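# Rest the wooden block over the well's centre

## Task

Four desks, each with one arm fixed to it, surround a square opening called the well, with nothing below it but the floor. The well's middle is at x = 0, y = 0 in the scene frame, and its edges run along x and y. Arm bases, in metres, with heading in degrees counter-clockwise from +x: arm1 at x=+0.22 y=+0.56 z=+0.72 facing -90; arm2 at x=-0.52 y=+0.50 z=+0.72 facing -90; arm3 at x=-0.22 y=-0.56 z=+0.72 facing +90; arm4 at x=+0.52 y=-0.50 z=+0.72 facing +90. A ring of wooden sticks already bridges the well. Put the wooden block down so that it rests with its centre above the well's middle. Block and sticks are allowed to hang out over the opening. Use as many arms as you like. It only counts if the block stays there without any robot holding it. At the end, release the block and move the arms away.

## Robot and tools

Robot: four identical i2rt Big YAM arms named arm1, arm2, arm3 and arm4. Each has six joints, a two-finger gripper and a camera on the wrist. With joints 1 and 6 at 0 and the hand level and pointing forward, the wrist camera rides on top of the hand and looks toward the fingertips. The hand reaches roughly 1.0 m from the joint 1 axis. The joints move at different speeds, so the hand may travel a wide curve between two postures. cam_high is a fixed room camera.

Frame: one scene frame shared by all arms. The origin is on the floor, +z is up, and the well centre is at x=0, y=0. The arm bases and headings are as listed in the task. The hand point lies midway between the fingertips. The hand's z axis runs along the fingers, and the fingers open and close along its y axis.

execute_actions(actions, cameras): actions is a list holding exactly one action, or an empty list, which only returns state and images. An action is an object keyed by arm name. Each arm takes {"joints": {...}} with absolute joint targets, not offsets, by name. Angles are in radians and the gripper opening is in metres. Ranges: joint1_rad -2.879 to 2.879 (rotates the arm about its base; positive is counter-clockwise from above; 0 unfolds toward the base's heading); joint2_rad 0 to 3.141 (shoulder; 0 is upper arm pointing back, roughly level; positive raises it and then brings it forward); joint3_rad 0 to 3.019 (elbow; 0 is folded; positive opens it); joint4_rad -1.692 to 1.57 (hand pitch; positive tips the fingers up); joint5_rad -1.57 to 1.57 (hand sideways; positive is toward the arm's right); joint6_rad -2.094 to 2.094 (hand roll; positive is clockwise viewed from behind the hand); gripper_m 0 to 0.093 (the gap between the fingertips; each pad grips with about 50–62 N, less on some grippers). Tolerances for counting a joint as done: ±0.045, 0.14, 0.09, 0.055, 0.03, 0.035 and 0.003. All motions in an action start together, and no action lasts longer than 15 s. A joint or arm you leave out may keep pushing toward its earlier target. An unknown key or an out-of-range value rejects the whole call, and nothing moves. cameras is a list taken from arm1_cam_wrist, arm2_cam_wrist, arm3_cam_wrist, arm4_cam_wrist, cam_high and all. Omitting it, null or ["all"] gives every camera; [] gives none.

wait(seconds): 0 to 10 s. Nothing new is commanded, and it returns the same as an empty action. zoom_image(camera, region): region is [x0,y0,x1,y1] in pixels of that camera's latest full image, at most 504x504. finished_scene(scene): ends scene 1 or 2 for good and reports success. The block must already be resting in place.

Results: joint_positions gives the current joint values. joint_status says how each commanded joint ended. "off_target" means it stopped short and may still be pushing. After "contact_stop" or "time_out" the joint holds where it stopped; a timed-out joint may keep a target within 0.375, 0.375, 0.113, 0.225, 0.075 or 0.3 rad (joints 1–6) and keep pushing, and it will finish the move if the path clears. "joint command not followed", often with a "cause:" line, means the self- and arm-collision check blocked that arm's targets; the gripper target still runs. Blocked joints show "not_followed" and may be retried with every later action. on_its_own lists what was not commanded; "held at" is the held target, not the actual position. "pictures" names the images in order. A stop reported in one call skips the later execute_actions, wait and finished_scene calls in the same reply. MOTOR HOT warns at 85 °C. At 100 °C an OVER-TEMPERATURE FAULT drops that arm and its joints show "limit_stop_at_motor_heat"; send the targets again afterwards. To relieve a pushing joint, command its reported position. A target very close to the current position may not move the joint at all. Joints carrying a load sag.

Cameras: the wrist cameras are fisheye 504x504; cam_high is pinhole+radial 672x504, located near (0.339, -0.011, 2.026) and looking down. Calibrations are approximate, and wrist camera poses depend on the reported joint angles.

Avoid: pressing or hitting arms against each other (there is no contact report, and the check ignores fingers, gripper housings and wrist cameras); knocking anything, especially the sticks or the block, off or out of the work area; dropping, slipping, slamming or pushing hard; long hard pushes and holding loads for a long time, which heat the motors. The robot keeps pushing after contact. A loose object may get a brief shove now and then. The simulation keeps running while you think. Finish with the gripper open and the arms pulled clear.

Each tool is called after ">>>" as name([rows], argument=value, ...), one row to a line, values as JSON.

## Session

>>> execute_actions(actions=[])

Scene clock: 0.00 s.
Motor temperatures (°C, as the motors report them): arm1=[27 26 25 27 26 27] | arm2=[25 27 27 28 29 26] | arm3=[26 27 26 27 25 26] | arm4=[29 28 25 26 28 25]
arm1.joint_positions: joint1_rad=-0.296 joint2_rad=+0.606 joint3_rad=+1.444 joint4_rad=-1.392 joint5_rad=-0.274 joint6_rad=-0.100 gripper_m=+0.094
arm1.joint_status: not commanded
arm1.hand: x=+0.2016 y=+0.3548 z=+1.3590 quat_wxyz=(-0.372, -0.622, -0.600, +0.338) (m; scene frame)
arm2.joint_positions: joint1_rad=+0.128 joint2_rad=+0.441 joint3_rad=+1.421 joint4_rad=-1.401 joint5_rad=+0.106 joint6_rad=-0.042 gripper_m=+0.095
arm2.joint_status: not commanded
arm2.hand: x=-0.5275 y=+0.3539 z=+1.3318 quat_wxyz=(-0.368, -0.570, -0.615, +0.402) (m; scene frame)
arm3.joint_positions: joint1_rad=-0.280 joint2_rad=+0.565 joint3_rad=+1.328 joint4_rad=-1.300 joint5_rad=-0.089 joint6_rad=-0.218 gripper_m=+0.094
arm3.joint_status: not commanded
arm3.hand: x=-0.1663 y=-0.3412 z=+1.3324 quat_wxyz=(-0.407, +0.607, -0.621, -0.284) (m; scene frame)
arm4.joint_positions: joint1_rad=-0.147 joint2_rad=+0.448 joint3_rad=+1.471 joint4_rad=-1.289 joint5_rad=+0.046 joint6_rad=+0.289 gripper_m=+0.094
arm4.joint_status: not commanded
arm4.hand: x=+0.5499 y=-0.3540 z=+1.3674 quat_wxyz=(-0.413, +0.414, -0.680, -0.443) (m; scene frame)
pictures: arm1_cam_wrist, arm2_cam_wrist, arm3_cam_wrist, arm4_cam_wrist, cam_high
Images, in order (width x height): arm1_cam_wrist 504x504, arm2_cam_wrist 504x504, arm3_cam_wrist 504x504, arm4_cam_wrist 504x504, cam_high 672x504.

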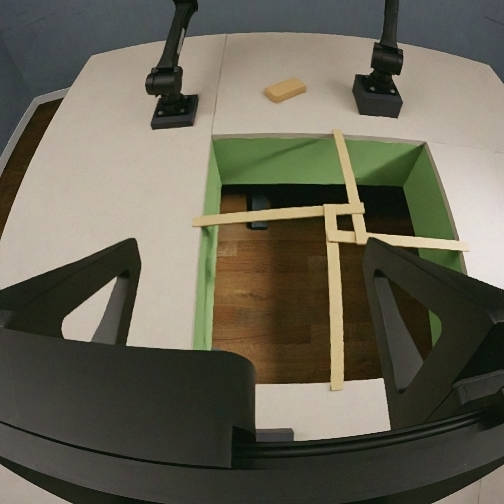

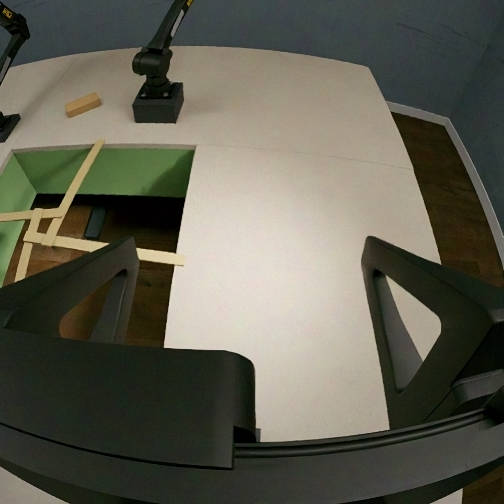

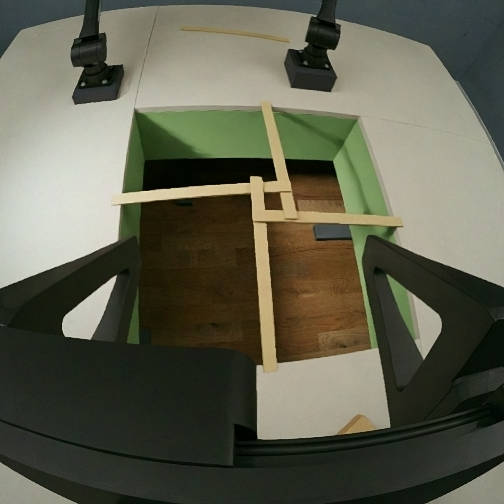

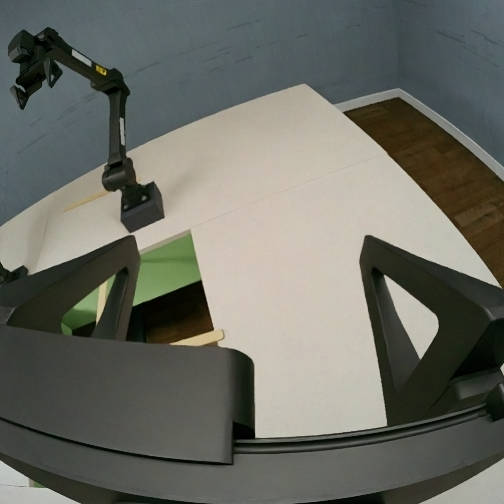

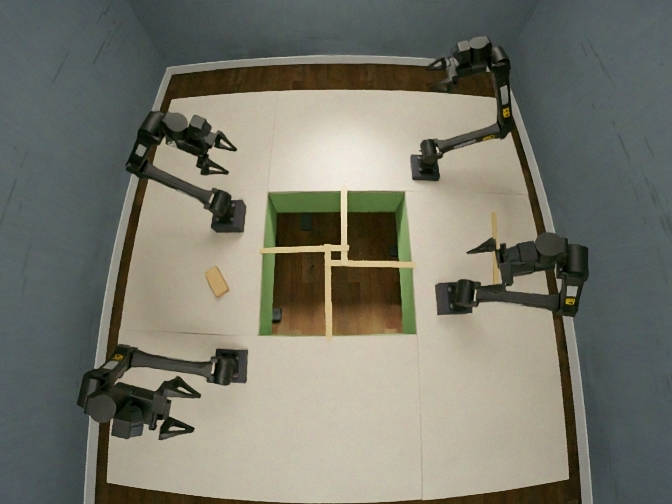

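>>> zoom_image(camera="cam_high", region=[180, 170, 440, 360])

Region (180, 170, 440, 360) of cam_high's 672x504 image, scaled by 1.938, with more detail than that image has; it fills the top 368 rows of this view, and the rest is white.

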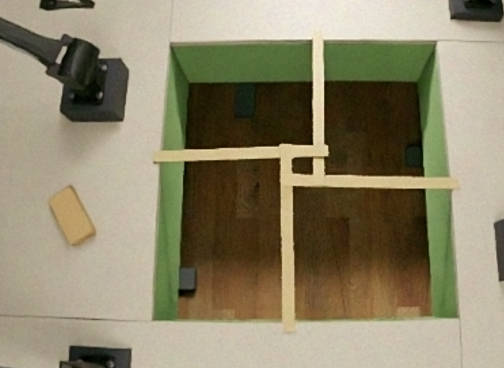

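>>> execute_actions([
  {"arm3":{"joints":{"joint1_rad":-1.68,"joint2_rad":1.49,"joint3_rad":1.07,"joint4_rad":-1.15,"joint5_rad":0,"joint6_rad":0}}},
], cameras=["arm3_cam_wrist","cam_high"])

Scene clock: 6.93 s.
Motor temperatures (°C, as the motors report them): arm1=[27 26 27 27 26 27] | arm2=[25 27 28 28 29 26] | arm3=[26 27 28 27 25 26] | arm4=[29 28 27 26 28 25]
arm1.joint_positions: joint1_rad=-0.296 joint2_rad=+0.606 joint3_rad=+1.444 joint4_rad=-1.392 joint5_rad=-0.274 joint6_rad=-0.100 gripper_m=+0.094
arm1.joint_status: not commanded
arm1.hand: x=+0.2016 y=+0.3548 z=+1.3590 quat_wxyz=(-0.372, -0.622, -0.600, +0.338) (m; scene frame)
arm2.joint_positions: joint1_rad=+0.128 joint2_rad=+0.441 joint3_rad=+1.421 joint4_rad=-1.401 joint5_rad=+0.106 joint6_rad=-0.042 gripper_m=+0.095
arm2.joint_status: not commanded
arm2.hand: x=-0.5275 y=+0.3539 z=+1.3318 quat_wxyz=(-0.368, -0.570, -0.615, +0.402) (m; scene frame)
arm3.joint_positions: joint1_rad=-1.683 joint2_rad=+1.486 joint3_rad=+1.077 joint4_rad=-1.157 joint5_rad=+0.000 joint6_rad=-0.013 gripper_m=+0.094
arm3.joint_status: all done
arm3.hand: x=+0.1889 y=-0.6115 z=+0.9187 quat_wxyz=(-0.003, -0.056, -0.998, -0.001) (m; scene frame)
arm4.joint_positions: joint1_rad=-0.147 joint2_rad=+0.448 joint3_rad=+1.471 joint4_rad=-1.289 joint5_rad=+0.046 joint6_rad=+0.289 gripper_m=+0.094
arm4.joint_status: not commanded
arm4.hand: x=+0.5499 y=-0.3540 z=+1.3674 quat_wxyz=(-0.413, +0.414, -0.680, -0.443) (m; scene frame)
pictures: arm3_cam_wrist, cam_high
camera_calibration (this result's frames):
arm3_cam_wrist: T_world_to_cam=[[-0.115521, -0.993293, -0.00497798, -0.582131], [-0.805987, 0.0908056, 0.584927, -0.3263], [-0.580551, 0.0715834, -0.811071, 1.02111], [0, 0, 0, 1]] pos_world=[0.262567, -0.621691, 1.01616]
Images, in order (width x height): arm3_cam_wrist 504x504, cam_high 672x504.

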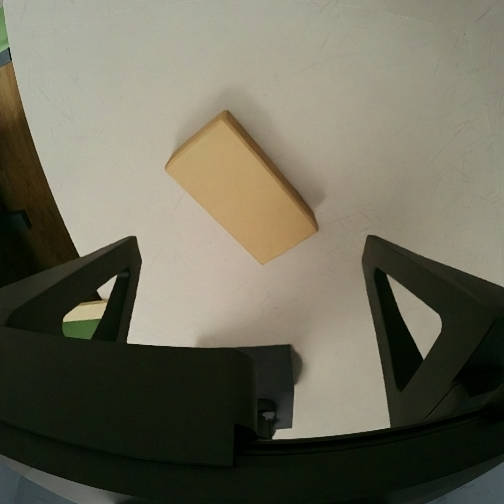

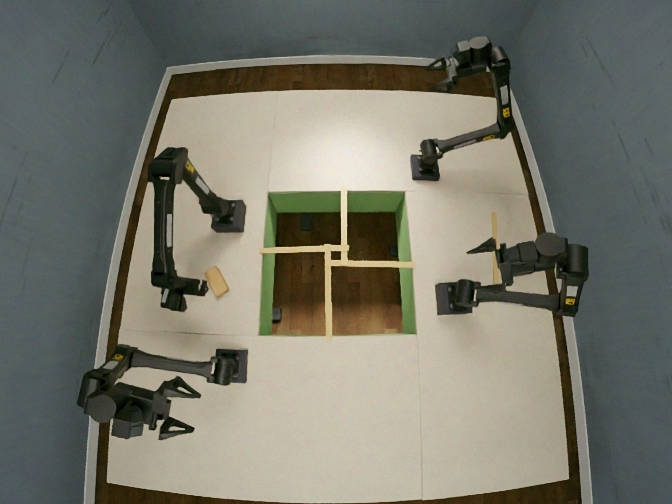

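>>> execute_actions([
  {"arm3":{"joints":{"joint1_rad":-1.67,"joint2_rad":1.53,"joint3_rad":0.86,"joint4_rad":-0.9,"joint6_rad":-0.58}}},
], cameras=["arm3_cam_wrist"])

Scene clock: 11.93 s.
Motor temperatures (°C, as the motors report them): arm1=[27 26 29 28 26 27] | arm2=[25 27 29 29 29 26] | arm3=[26 27 28 27 25 26] | arm4=[29 29 27 26 28 25]
arm1.joint_positions: joint1_rad=-0.296 joint2_rad=+0.606 joint3_rad=+1.444 joint4_rad=-1.392 joint5_rad=-0.274 joint6_rad=-0.100 gripper_m=+0.094
arm1.joint_status: not commanded
arm1.hand: x=+0.2016 y=+0.3548 z=+1.3590 quat_wxyz=(-0.372, -0.622, -0.600, +0.338) (m; scene frame)
arm2.joint_positions: joint1_rad=+0.128 joint2_rad=+0.441 joint3_rad=+1.421 joint4_rad=-1.401 joint5_rad=+0.106 joint6_rad=-0.042 gripper_m=+0.095
arm2.joint_status: not commanded
arm2.hand: x=-0.5275 y=+0.3539 z=+1.3318 quat_wxyz=(-0.368, -0.570, -0.615, +0.402) (m; scene frame)
arm3.joint_positions: joint1_rad=-1.680 joint2_rad=+1.525 joint3_rad=+0.857 joint4_rad=-0.915 joint5_rad=+0.000 joint6_rad=-0.566 gripper_m=+0.094
arm3.joint_status: all done
arm3.hand: x=+0.1496 y=-0.6052 z=+0.8324 quat_wxyz=(+0.005, +0.220, -0.975, -0.003) (m; scene frame)
arm4.joint_positions: joint1_rad=-0.147 joint2_rad=+0.448 joint3_rad=+1.471 joint4_rad=-1.289 joint5_rad=+0.046 joint6_rad=+0.289 gripper_m=+0.094
arm4.joint_status: not commanded
arm4.hand: x=+0.5499 y=-0.3540 z=+1.3674 quat_wxyz=(-0.413, +0.414, -0.680, -0.443) (m; scene frame)
pictures: arm3_cam_wrist
camera_calibration (this result's frames):
arm3_cam_wrist: T_world_to_cam=[[0.426579, -0.904384, -0.0109274, -0.603222], [-0.723581, -0.348497, 0.595802, -0.595387], [-0.542642, -0.24625, -0.803057, 0.723188], [0, 0, 0, 1]] pos_world=[0.218943, -0.57495, 0.928902]
Images, in order (width x height): arm3_cam_wrist 504x504.

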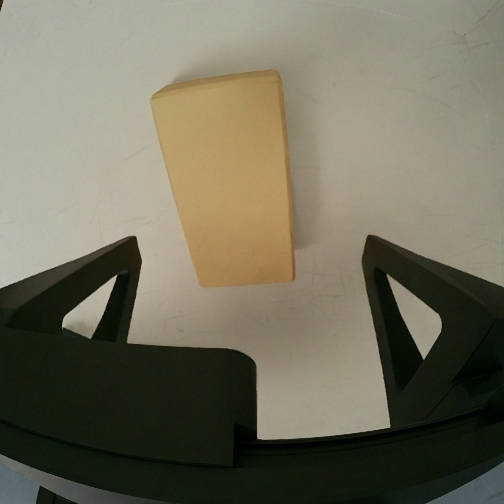

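>>> execute_actions([
  {"arm3":{"joints":{"joint1_rad":-1.635,"joint2_rad":1.62,"joint3_rad":0.82,"joint4_rad":-0.77,"joint6_rad":-0.63}}},
], cameras=["arm3_cam_wrist"])

Scene clock: 14.83 s.
Motor temperatures (°C, as the motors report them): arm1=[27 26 29 28 26 27] | arm2=[25 27 30 29 29 26] | arm3=[26 28 28 27 25 26] | arm4=[29 29 28 26 28 25]
arm1.joint_positions: joint1_rad=-0.296 joint2_rad=+0.606 joint3_rad=+1.444 joint4_rad=-1.392 joint5_rad=-0.274 joint6_rad=-0.100 gripper_m=+0.094
arm1.joint_status: not commanded
arm1.hand: x=+0.2016 y=+0.3548 z=+1.3590 quat_wxyz=(-0.372, -0.622, -0.600, +0.338) (m; scene frame)
arm2.joint_positions: joint1_rad=+0.128 joint2_rad=+0.441 joint3_rad=+1.421 joint4_rad=-1.401 joint5_rad=+0.106 joint6_rad=-0.042 gripper_m=+0.095
arm2.joint_status: not commanded
arm2.hand: x=-0.5275 y=+0.3539 z=+1.3318 quat_wxyz=(-0.368, -0.570, -0.615, +0.402) (m; scene frame)
arm3.joint_positions: joint1_rad=-1.638 joint2_rad=+1.619 joint3_rad=+0.823 joint4_rad=-0.785 joint5_rad=+0.000 joint6_rad=-0.616 gripper_m=+0.094
arm3.joint_status: all done
arm3.hand: x=+0.1544 y=-0.5900 z=+0.7897 quat_wxyz=(+0.004, +0.265, -0.964, -0.003) (m; scene frame)
arm4.joint_positions: joint1_rad=-0.147 joint2_rad=+0.448 joint3_rad=+1.471 joint4_rad=-1.289 joint5_rad=+0.046 joint6_rad=+0.289 gripper_m=+0.094
arm4.joint_status: not commanded
arm4.hand: x=+0.5499 y=-0.3540 z=+1.3674 quat_wxyz=(-0.413, +0.414, -0.680, -0.443) (m; scene frame)
pictures: arm3_cam_wrist
camera_calibration (this result's frames):
arm3_cam_wrist: T_world_to_cam=[[0.50749, -0.861595, -0.0104084, -0.579567], [-0.689758, -0.413456, 0.59438, -0.60355], [-0.516418, -0.294463, -0.804117, 0.663514], [0, 0, 0, 1]] pos_world=[0.220472, -0.553513, 0.886249]
Images, in order (width x height): arm3_cam_wrist 504x504.

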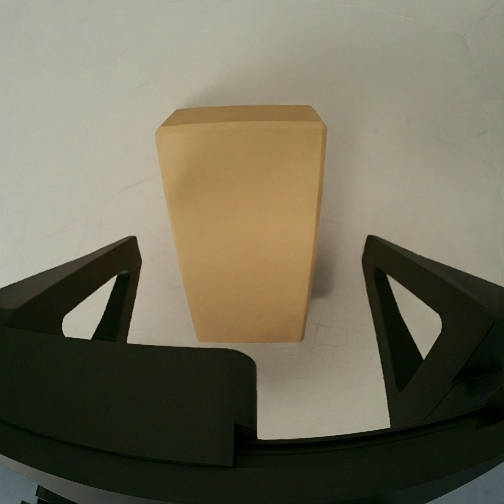

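>>> execute_actions([
  {"arm3":{"joints":{"joint2_rad":1.68,"joint3_rad":0.74,"joint4_rad":-0.63}}},
], cameras=["arm3_cam_wrist"])

>>> execute_actions([
  {"arm3":{"joints":{"gripper_m":0.04}}},
], cameras=["arm3_cam_wrist"])

>>> execute_actions([
  {"arm3":{"joints":{"joint2_rad":1.6,"joint3_rad":1.1,"joint4_rad":-1.07}}},
], cameras=[])

>>> execute_actions([
  {"arm3":{"joints":{"joint1_rad":-0.375,"joint2_rad":1.95,"joint3_rad":1.6,"joint4_rad":-1.22,"joint6_rad":-0.375}}},
], cameras=["arm3_cam_wrist","cam_high"])

Scene clock: 17.97 s.
Motor temperatures (°C, as the motors report them): arm1=[27 26 30 28 26 27] | arm2=[25 27 30 29 29 26] | arm3=[26 28 28 27 25 26] | arm4=[29 29 28 26 28 25]
arm1.joint_positions: joint1_rad=-0.296 joint2_rad=+0.606 joint3_rad=+1.444 joint4_rad=-1.392 joint5_rad=-0.274 joint6_rad=-0.100 gripper_m=+0.094
arm1.joint_status: not commanded
arm1.hand: x=+0.2016 y=+0.3548 z=+1.3590 quat_wxyz=(-0.372, -0.622, -0.600, +0.338) (m; scene frame)
arm2.joint_positions: joint1_rad=+0.128 joint2_rad=+0.441 joint3_rad=+1.421 joint4_rad=-1.401 joint5_rad=+0.106 joint6_rad=-0.042 gripper_m=+0.095
arm2.joint_status: not commanded
arm2.hand: x=-0.5275 y=+0.3539 z=+1.3318 quat_wxyz=(-0.368, -0.570, -0.615, +0.402) (m; scene frame)
arm3.joint_positions: joint1_rad=-1.638 joint2_rad=+1.676 joint3_rad=+0.738 joint4_rad=-0.645 joint5_rad=+0.000 joint6_rad=-0.616 gripper_m=+0.094
arm3.joint_status: all done
arm3.hand: x=+0.1341 y=-0.5883 z=+0.7491 quat_wxyz=(+0.005, +0.265, -0.964, -0.003) (m; scene frame)
arm4.joint_positions: joint1_rad=-0.147 joint2_rad=+0.448 joint3_rad=+1.471 joint4_rad=-1.289 joint5_rad=+0.046 joint6_rad=+0.289 gripper_m=+0.094
arm4.joint_status: not commanded
arm4.hand: x=+0.5499 y=-0.3540 z=+1.3674 quat_wxyz=(-0.413, +0.414, -0.680, -0.443) (m; scene frame)
pictures: arm3_cam_wrist
camera_calibration (this result's frames):
arm3_cam_wrist: T_world_to_cam=[[0.508134, -0.861204, -0.0112909, -0.567408], [-0.688538, -0.414062, 0.595373, -0.593977], [-0.517413, -0.294755, -0.80337, 0.620307], [0, 0, 0, 1]] pos_world=[0.200299, -0.551759, 0.845567]
Images, in order (width x height): arm3_cam_wrist 504x504.

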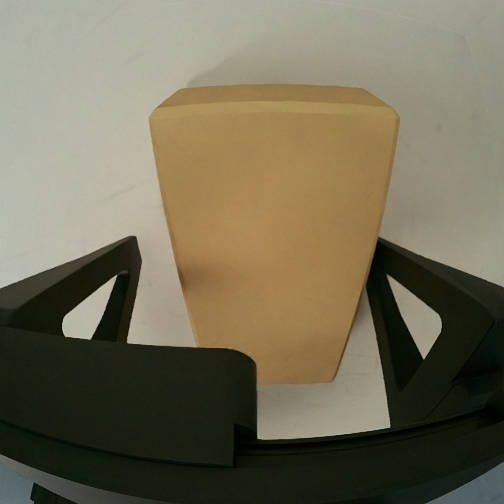

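Scene clock: 18.57 s.
Motor temperatures (°C, as the motors report them): arm1=[27 26 30 28 26 27] | arm2=[25 27 30 29 29 26] | arm3=[26 28 28 27 25 26] | arm4=[29 29 28 26 28 25]
arm1.joint_positions: joint1_rad=-0.296 joint2_rad=+0.606 joint3_rad=+1.444 joint4_rad=-1.392 joint5_rad=-0.274 joint6_rad=-0.100 gripper_m=+0.094
arm1.joint_status: not commanded
arm1.hand: x=+0.2016 y=+0.3548 z=+1.3590 quat_wxyz=(-0.372, -0.622, -0.600, +0.338) (m; scene frame)
arm2.joint_positions: joint1_rad=+0.128 joint2_rad=+0.441 joint3_rad=+1.421 joint4_rad=-1.401 joint5_rad=+0.106 joint6_rad=-0.042 gripper_m=+0.095
arm2.joint_status: not commanded
arm2.hand: x=-0.5275 y=+0.3539 z=+1.3318 quat_wxyz=(-0.368, -0.570, -0.615, +0.402) (m; scene frame)
arm3.joint_positions: joint1_rad=-1.638 joint2_rad=+1.676 joint3_rad=+0.738 joint4_rad=-0.642 joint5_rad=+0.001 joint6_rad=-0.618 gripper_m=+0.069
arm3.joint_status: gripper_m off_target (ended at +0.069, target +0.040)
arm3.hand: x=+0.1348 y=-0.5886 z=+0.7491 quat_wxyz=(+0.004, +0.266, -0.964, -0.002) (m; scene frame)
arm4.joint_positions: joint1_rad=-0.147 joint2_rad=+0.448 joint3_rad=+1.471 joint4_rad=-1.289 joint5_rad=+0.046 joint6_rad=+0.289 gripper_m=+0.094
arm4.joint_status: not commanded
arm4.hand: x=+0.5499 y=-0.3540 z=+1.3674 quat_wxyz=(-0.413, +0.414, -0.680, -0.443) (m; scene frame)
pictures: arm3_cam_wrist
camera_calibration (this result's frames):
arm3_cam_wrist: T_world_to_cam=[[0.509155, -0.860635, -0.00829524, -0.570101], [-0.6898, -0.413814, 0.594083, -0.592322], [-0.514721, -0.296758, -0.804361, 0.619781], [0, 0, 0, 1]] pos_world=[0.200701, -0.551835, 0.845687]
Images, in order (width x height): arm3_cam_wrist 504x504.

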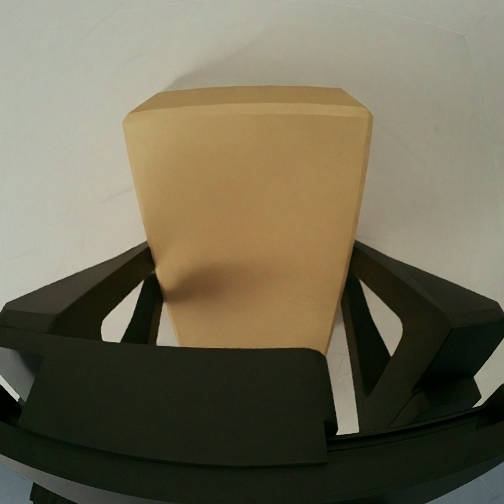

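Scene clock: 19.70 s.
Motor temperatures (°C, as the motors report them): arm1=[27 26 30 28 26 27] | arm2=[25 27 30 29 29 26] | arm3=[26 28 28 27 25 26] | arm4=[29 29 28 26 28 25]
arm1.joint_positions: joint1_rad=-0.296 joint2_rad=+0.606 joint3_rad=+1.444 joint4_rad=-1.392 joint5_rad=-0.274 joint6_rad=-0.100 gripper_m=+0.094
arm1.joint_status: not commanded
arm1.hand: x=+0.2016 y=+0.3548 z=+1.3590 quat_wxyz=(-0.372, -0.622, -0.600, +0.338) (m; scene frame)
arm2.joint_positions: joint1_rad=+0.128 joint2_rad=+0.441 joint3_rad=+1.421 joint4_rad=-1.401 joint5_rad=+0.106 joint6_rad=-0.042 gripper_m=+0.095
arm2.joint_status: not commanded
arm2.hand: x=-0.5275 y=+0.3539 z=+1.3318 quat_wxyz=(-0.368, -0.570, -0.615, +0.402) (m; scene frame)
arm3.joint_positions: joint1_rad=-1.638 joint2_rad=+1.603 joint3_rad=+1.071 joint4_rad=-1.055 joint5_rad=+0.001 joint6_rad=-0.618 gripper_m=+0.069
arm3.joint_status: all done
arm3.hand: x=+0.2085 y=-0.5947 z=+0.8702 quat_wxyz=(+0.007, +0.266, -0.964, -0.003) (m; scene frame)
arm4.joint_positions: joint1_rad=-0.147 joint2_rad=+0.448 joint3_rad=+1.471 joint4_rad=-1.289 joint5_rad=+0.046 joint6_rad=+0.289 gripper_m=+0.094
arm4.joint_status: not commanded
arm4.hand: x=+0.5499 y=-0.3540 z=+1.3674 quat_wxyz=(-0.413, +0.414, -0.680, -0.443) (m; scene frame)
pictures: none
No camera images: the call's "cameras" was empty. Leave "cameras" out to get every camera's image.

Scene clock: 21.57 s.
Motor temperatures (°C, as the motors report them): arm1=[27 26 30 28 26 27] | arm2=[25 27 30 29 29 26] | arm3=[26 28 29 27 25 26] | arm4=[29 29 28 26 28 25]
arm1.joint_positions: joint1_rad=-0.296 joint2_rad=+0.606 joint3_rad=+1.444 joint4_rad=-1.392 joint5_rad=-0.274 joint6_rad=-0.100 gripper_m=+0.094
arm1.joint_status: not commanded
arm1.hand: x=+0.2016 y=+0.3548 z=+1.3590 quat_wxyz=(-0.372, -0.622, -0.600, +0.338) (m; scene frame)
arm2.joint_positions: joint1_rad=+0.128 joint2_rad=+0.441 joint3_rad=+1.421 joint4_rad=-1.401 joint5_rad=+0.106 joint6_rad=-0.042 gripper_m=+0.095
arm2.joint_status: not commanded
arm2.hand: x=-0.5275 y=+0.3539 z=+1.3318 quat_wxyz=(-0.368, -0.570, -0.615, +0.402) (m; scene frame)
arm3.joint_positions: joint1_rad=-0.371 joint2_rad=+1.969 joint3_rad=+1.579 joint4_rad=-1.205 joint5_rad=-0.003 joint6_rad=-0.389 gripper_m=+0.069
arm3.joint_status: all done
arm3.hand: x=-0.0010 y=-0.0234 z=+0.8666 quat_wxyz=(+0.011, +0.709, -0.705, +0.003) (m; scene frame)
arm4.joint_positions: joint1_rad=-0.147 joint2_rad=+0.448 joint3_rad=+1.471 joint4_rad=-1.289 joint5_rad=+0.046 joint6_rad=+0.289 gripper_m=+0.094
arm4.joint_status: not commanded
arm4.hand: x=+0.5499 y=-0.3540 z=+1.3674 quat_wxyz=(-0.413, +0.414, -0.680, -0.443) (m; scene frame)
pictures: arm3_cam_wrist, cam_high
camera_calibration (this result's frames):
arm3_cam_wrist: T_world_to_cam=[[0.999902, 0.00202823, -0.0138316, 0.0119109], [0.00996998, -0.797023, 0.603867, -0.538684], [-0.00979935, -0.603945, -0.796965, 0.799089], [0, 0, 0, 1]] pos_world=[0.00129152, 0.0532381, 0.962305]
Images, in order (width x height): arm3_cam_wrist 504x504, cam_high 672x504.

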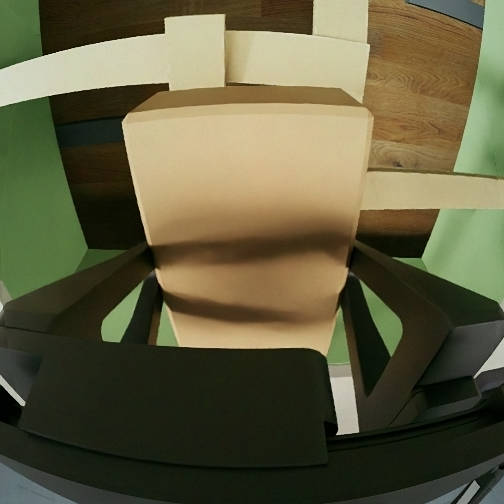

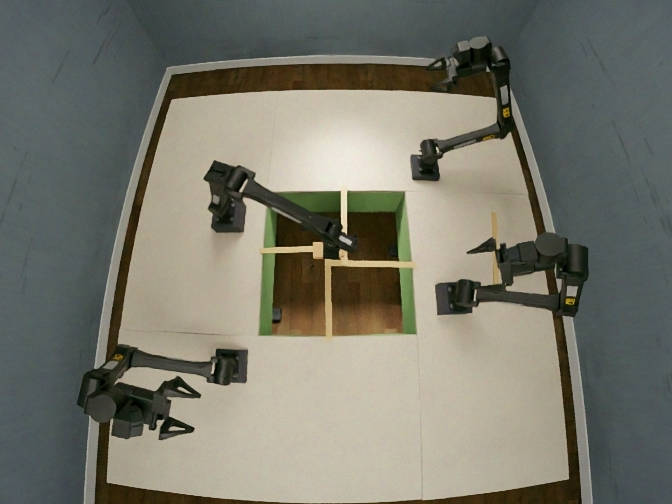

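>>> execute_actions([
  {"arm3":{"joints":{"joint1_rad":-0.36,"joint2_rad":2.08,"joint3_rad":1.58,"joint4_rad":-1.07}}},
], cameras=["arm3_cam_wrist","arm1_cam_wrist"])

>>> zoom_image(camera="arm1_cam_wrist", region=[260, 130, 420, 290])

Scene clock: 23.83 s.
Motor temperatures (°C, as the motors report them): arm1=[27 26 31 28 26 27] | arm2=[25 27 30 29 29 26] | arm3=[26 29 29 27 25 26] | arm4=[29 29 29 26 28 25]
arm1.joint_positions: joint1_rad=-0.296 joint2_rad=+0.606 joint3_rad=+1.444 joint4_rad=-1.392 joint5_rad=-0.274 joint6_rad=-0.100 gripper_m=+0.094
arm1.joint_status: not commanded
arm1.hand: x=+0.2016 y=+0.3548 z=+1.3590 quat_wxyz=(-0.372, -0.622, -0.600, +0.338) (m; scene frame)
arm2.joint_positions: joint1_rad=+0.128 joint2_rad=+0.441 joint3_rad=+1.421 joint4_rad=-1.401 joint5_rad=+0.106 joint6_rad=-0.042 gripper_m=+0.095
arm2.joint_status: not commanded
arm2.hand: x=-0.5275 y=+0.3539 z=+1.3318 quat_wxyz=(-0.368, -0.570, -0.615, +0.402) (m; scene frame)
arm3.joint_positions: joint1_rad=-0.370 joint2_rad=+2.059 joint3_rad=+1.579 joint4_rad=-1.083 joint5_rad=-0.001 joint6_rad=-0.386 gripper_m=+0.069
arm3.joint_status: all done
arm3.hand: x=+0.0069 y=-0.0031 z=+0.8153 quat_wxyz=(-0.005, +0.709, -0.705, -0.003) (m; scene frame)
arm4.joint_positions: joint1_rad=-0.147 joint2_rad=+0.448 joint3_rad=+1.471 joint4_rad=-1.289 joint5_rad=+0.046 joint6_rad=+0.289 gripper_m=+0.094
arm4.joint_status: not commanded
arm4.hand: x=+0.5499 y=-0.3540 z=+1.3674 quat_wxyz=(-0.413, +0.414, -0.680, -0.443) (m; scene frame)
pictures: arm1_cam_wrist, arm3_cam_wrist
camera_calibration (this result's frames):
arm3_cam_wrist: T_world_to_cam=[[1, 0.000695269, -0.00026787, -0.0078186], [0.000721705, -0.8145, 0.580163, -0.472256], [0.00018519, -0.580163, -0.8145, 0.784804], [0, 0, 0, 1]] pos_world=[0.00801409, 0.0706676, 0.913207]
Images, in order (width x height): arm1_cam_wrist 504x504, arm3_cam_wrist 504x504.

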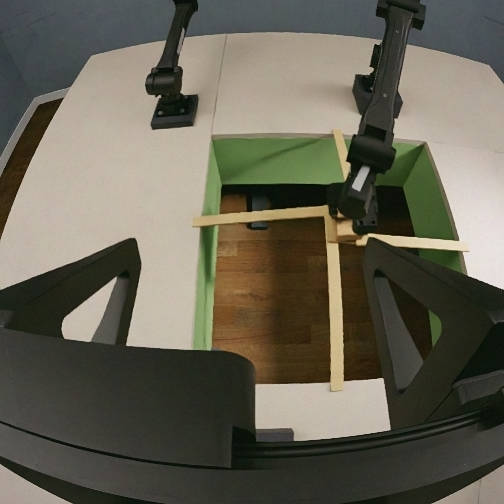

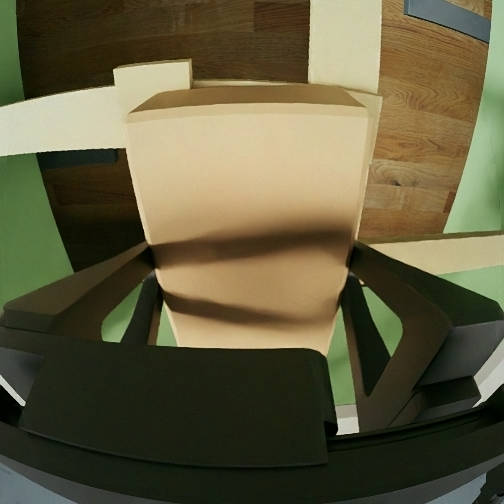

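Region (260, 130, 420, 290) of arm1_cam_wrist's 504x504 image, scaled by 3.150, with more detail than that image has.

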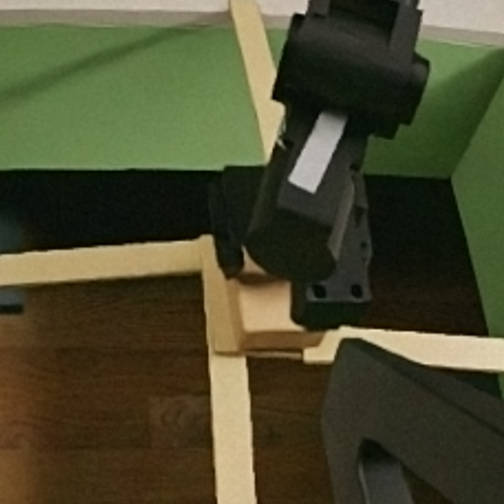

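>>> execute_actions([
  {"arm3":{"joints":{"joint1_rad":-0.345,"joint2_rad":2.11,"joint3_rad":1.52,"joint4_rad":-0.99}}},
], cameras=["arm3_cam_wrist"])

Scene clock: 25.83 s.
Motor temperatures (°C, as the motors report them): arm1=[27 26 31 28 26 27] | arm2=[25 27 30 29 29 26] | arm3=[26 29 29 27 25 26] | arm4=[29 29 29 26 28 25]
arm1.joint_positions: joint1_rad=-0.296 joint2_rad=+0.606 joint3_rad=+1.444 joint4_rad=-1.392 joint5_rad=-0.274 joint6_rad=-0.100 gripper_m=+0.094
arm1.joint_status: not commanded
arm1.hand: x=+0.2016 y=+0.3548 z=+1.3590 quat_wxyz=(-0.372, -0.622, -0.600, +0.338) (m; scene frame)
arm2.joint_positions: joint1_rad=+0.128 joint2_rad=+0.441 joint3_rad=+1.421 joint4_rad=-1.401 joint5_rad=+0.106 joint6_rad=-0.042 gripper_m=+0.095
arm2.joint_status: not commanded
arm2.hand: x=-0.5275 y=+0.3539 z=+1.3318 quat_wxyz=(-0.368, -0.570, -0.615, +0.402) (m; scene frame)
arm3.joint_positions: joint1_rad=-0.364 joint2_rad=+2.047 joint3_rad=+1.549 joint4_rad=-1.034 joint5_rad=+0.008 joint6_rad=-0.381 gripper_m=+0.069
arm3.joint_status: all done
arm3.hand: x=+0.0057 y=-0.0019 z=+0.8120 quat_wxyz=(-0.020, +0.709, -0.705, -0.005) (m; scene frame)
arm4.joint_positions: joint1_rad=-0.147 joint2_rad=+0.448 joint3_rad=+1.471 joint4_rad=-1.289 joint5_rad=+0.046 joint6_rad=+0.289 gripper_m=+0.094
arm4.joint_status: not commanded
arm4.hand: x=+0.5499 y=-0.3540 z=+1.3674 quat_wxyz=(-0.413, +0.414, -0.680, -0.443) (m; scene frame)
pictures: arm3_cam_wrist
camera_calibration (this result's frames):
arm3_cam_wrist: T_world_to_cam=[[0.999807, 0.000572227, 0.0196597, -0.0227846], [-0.0105358, -0.828481, 0.559918, -0.452894], [0.0166081, -0.560017, -0.828315, 0.793971], [0, 0, 0, 1]] pos_world=[0.00482227, 0.0694363, 0.911689]
Images, in order (width x height): arm3_cam_wrist 504x504.

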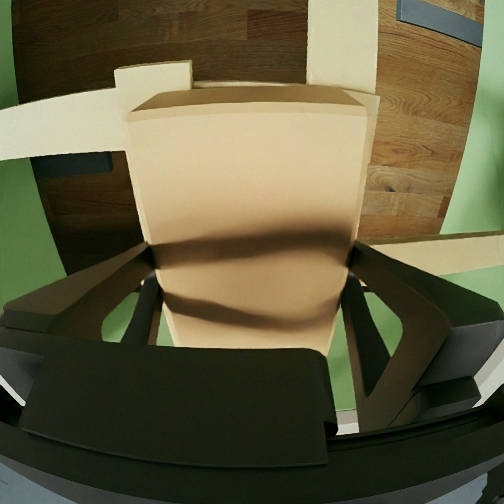

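Already in contact. Ease and release.

>>> execute_actions([
  {"arm3":{"joints":{"joint1_rad":-0.364,"joint2_rad":2.047,"joint3_rad":1.56,"joint4_rad":-1.05,"gripper_m":0.093}}},
], cameras=[])

>>> execute_actions([
  {"arm3":{"joints":{"joint2_rad":1.5,"joint4_rad":-1.3}}},
], cameras=["arm3_cam_wrist","cam_high","arm1_cam_wrist"])

Scene clock: 28.10 s.
Motor temperatures (°C, as the motors report them): arm1=[27 26 31 28 26 27] | arm2=[25 27 31 29 29 26] | arm3=[26 29 29 27 25 26] | arm4=[29 29 29 26 28 25]
arm1.joint_positions: joint1_rad=-0.296 joint2_rad=+0.606 joint3_rad=+1.444 joint4_rad=-1.392 joint5_rad=-0.274 joint6_rad=-0.100 gripper_m=+0.094
arm1.joint_status: not commanded
arm1.hand: x=+0.2016 y=+0.3548 z=+1.3590 quat_wxyz=(-0.372, -0.622, -0.600, +0.338) (m; scene frame)
arm2.joint_positions: joint1_rad=+0.128 joint2_rad=+0.441 joint3_rad=+1.421 joint4_rad=-1.401 joint5_rad=+0.106 joint6_rad=-0.042 gripper_m=+0.095
arm2.joint_status: not commanded
arm2.hand: x=-0.5275 y=+0.3539 z=+1.3318 quat_wxyz=(-0.368, -0.570, -0.615, +0.402) (m; scene frame)
arm3.joint_positions: joint1_rad=-0.364 joint2_rad=+2.044 joint3_rad=+1.549 joint4_rad=-1.036 joint5_rad=+0.003 joint6_rad=-0.381 gripper_m=+0.093
arm3.joint_status: all done
arm3.hand: x=+0.0049 y=-0.0016 z=+0.8142 quat_wxyz=(-0.020, +0.709, -0.705, -0.007) (m; scene frame)
arm4.joint_positions: joint1_rad=-0.147 joint2_rad=+0.448 joint3_rad=+1.471 joint4_rad=-1.289 joint5_rad=+0.046 joint6_rad=+0.289 gripper_m=+0.094
arm4.joint_status: not commanded
arm4.hand: x=+0.5499 y=-0.3540 z=+1.3674 quat_wxyz=(-0.413, +0.414, -0.680, -0.443) (m; scene frame)
pictures: none
No camera images: the call's "cameras" was empty. Leave "cameras" out to get every camera's image.

Scene clock: 29.73 s.
Motor temperatures (°C, as the motors report them): arm1=[27 26 31 28 26 27] | arm2=[25 27 31 29 29 26] | arm3=[26 29 29 27 25 26] | arm4=[29 29 29 26 28 25]
arm1.joint_positions: joint1_rad=-0.296 joint2_rad=+0.606 joint3_rad=+1.444 joint4_rad=-1.392 joint5_rad=-0.274 joint6_rad=-0.100 gripper_m=+0.094
arm1.joint_status: not commanded
arm1.hand: x=+0.2016 y=+0.3548 z=+1.3590 quat_wxyz=(-0.372, -0.622, -0.600, +0.338) (m; scene frame)
arm2.joint_positions: joint1_rad=+0.128 joint2_rad=+0.441 joint3_rad=+1.421 joint4_rad=-1.401 joint5_rad=+0.106 joint6_rad=-0.042 gripper_m=+0.095
arm2.joint_status: not commanded
arm2.hand: x=-0.5275 y=+0.3539 z=+1.3318 quat_wxyz=(-0.368, -0.570, -0.615, +0.402) (m; scene frame)
arm3.joint_positions: joint1_rad=-0.364 joint2_rad=+1.495 joint3_rad=+1.549 joint4_rad=-1.285 joint5_rad=+0.003 joint6_rad=-0.381 gripper_m=+0.093
arm3.joint_status: all done
arm3.hand: x=-0.0234 y=-0.0736 z=+1.1063 quat_wxyz=(-0.157, +0.698, -0.695, -0.066) (m; scene frame)
arm4.joint_positions: joint1_rad=-0.147 joint2_rad=+0.448 joint3_rad=+1.471 joint4_rad=-1.289 joint5_rad=+0.046 joint6_rad=+0.289 gripper_m=+0.094
arm4.joint_status: not commanded
arm4.hand: x=+0.5499 y=-0.3540 z=+1.3674 quat_wxyz=(-0.413, +0.414, -0.680, -0.443) (m; scene frame)
pictures: arm1_cam_wrist, arm3_cam_wrist, cam_high
camera_calibration (this result's frames):
arm3_cam_wrist: T_world_to_cam=[[0.992155, -0.019015, 0.12356, -0.116033], [-0.0560624, -0.951084, 0.303803, -0.40418], [0.111739, -0.308347, -0.944689, 1.14755], [0, 0, 0, 1]] pos_world=[-0.035762, -0.0327735, 1.2212]
Images, in order (width x height): arm1_cam_wrist 504x504, arm3_cam_wrist 504x504, cam_high 672x504.

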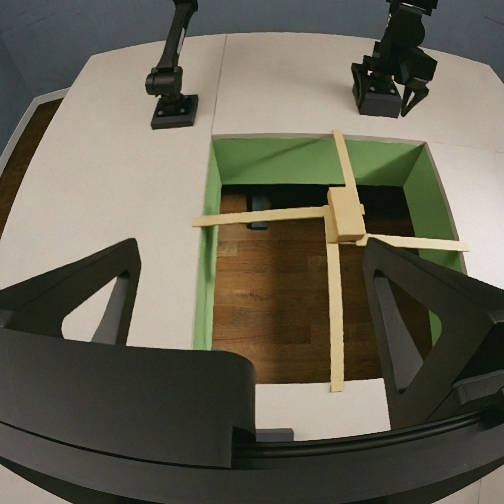

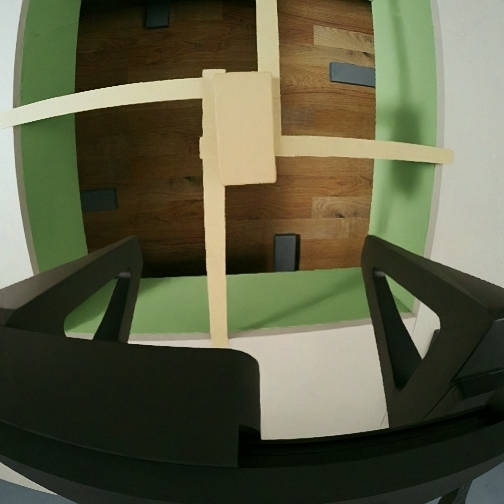

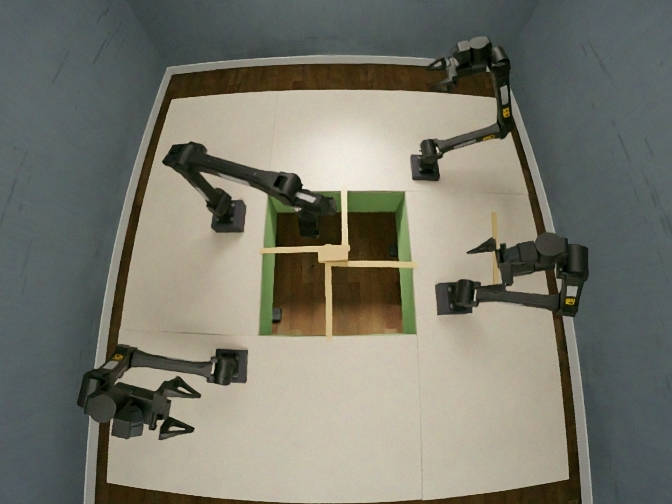

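>>> finished_scene(scene=1)

The scene is finished: the task was done.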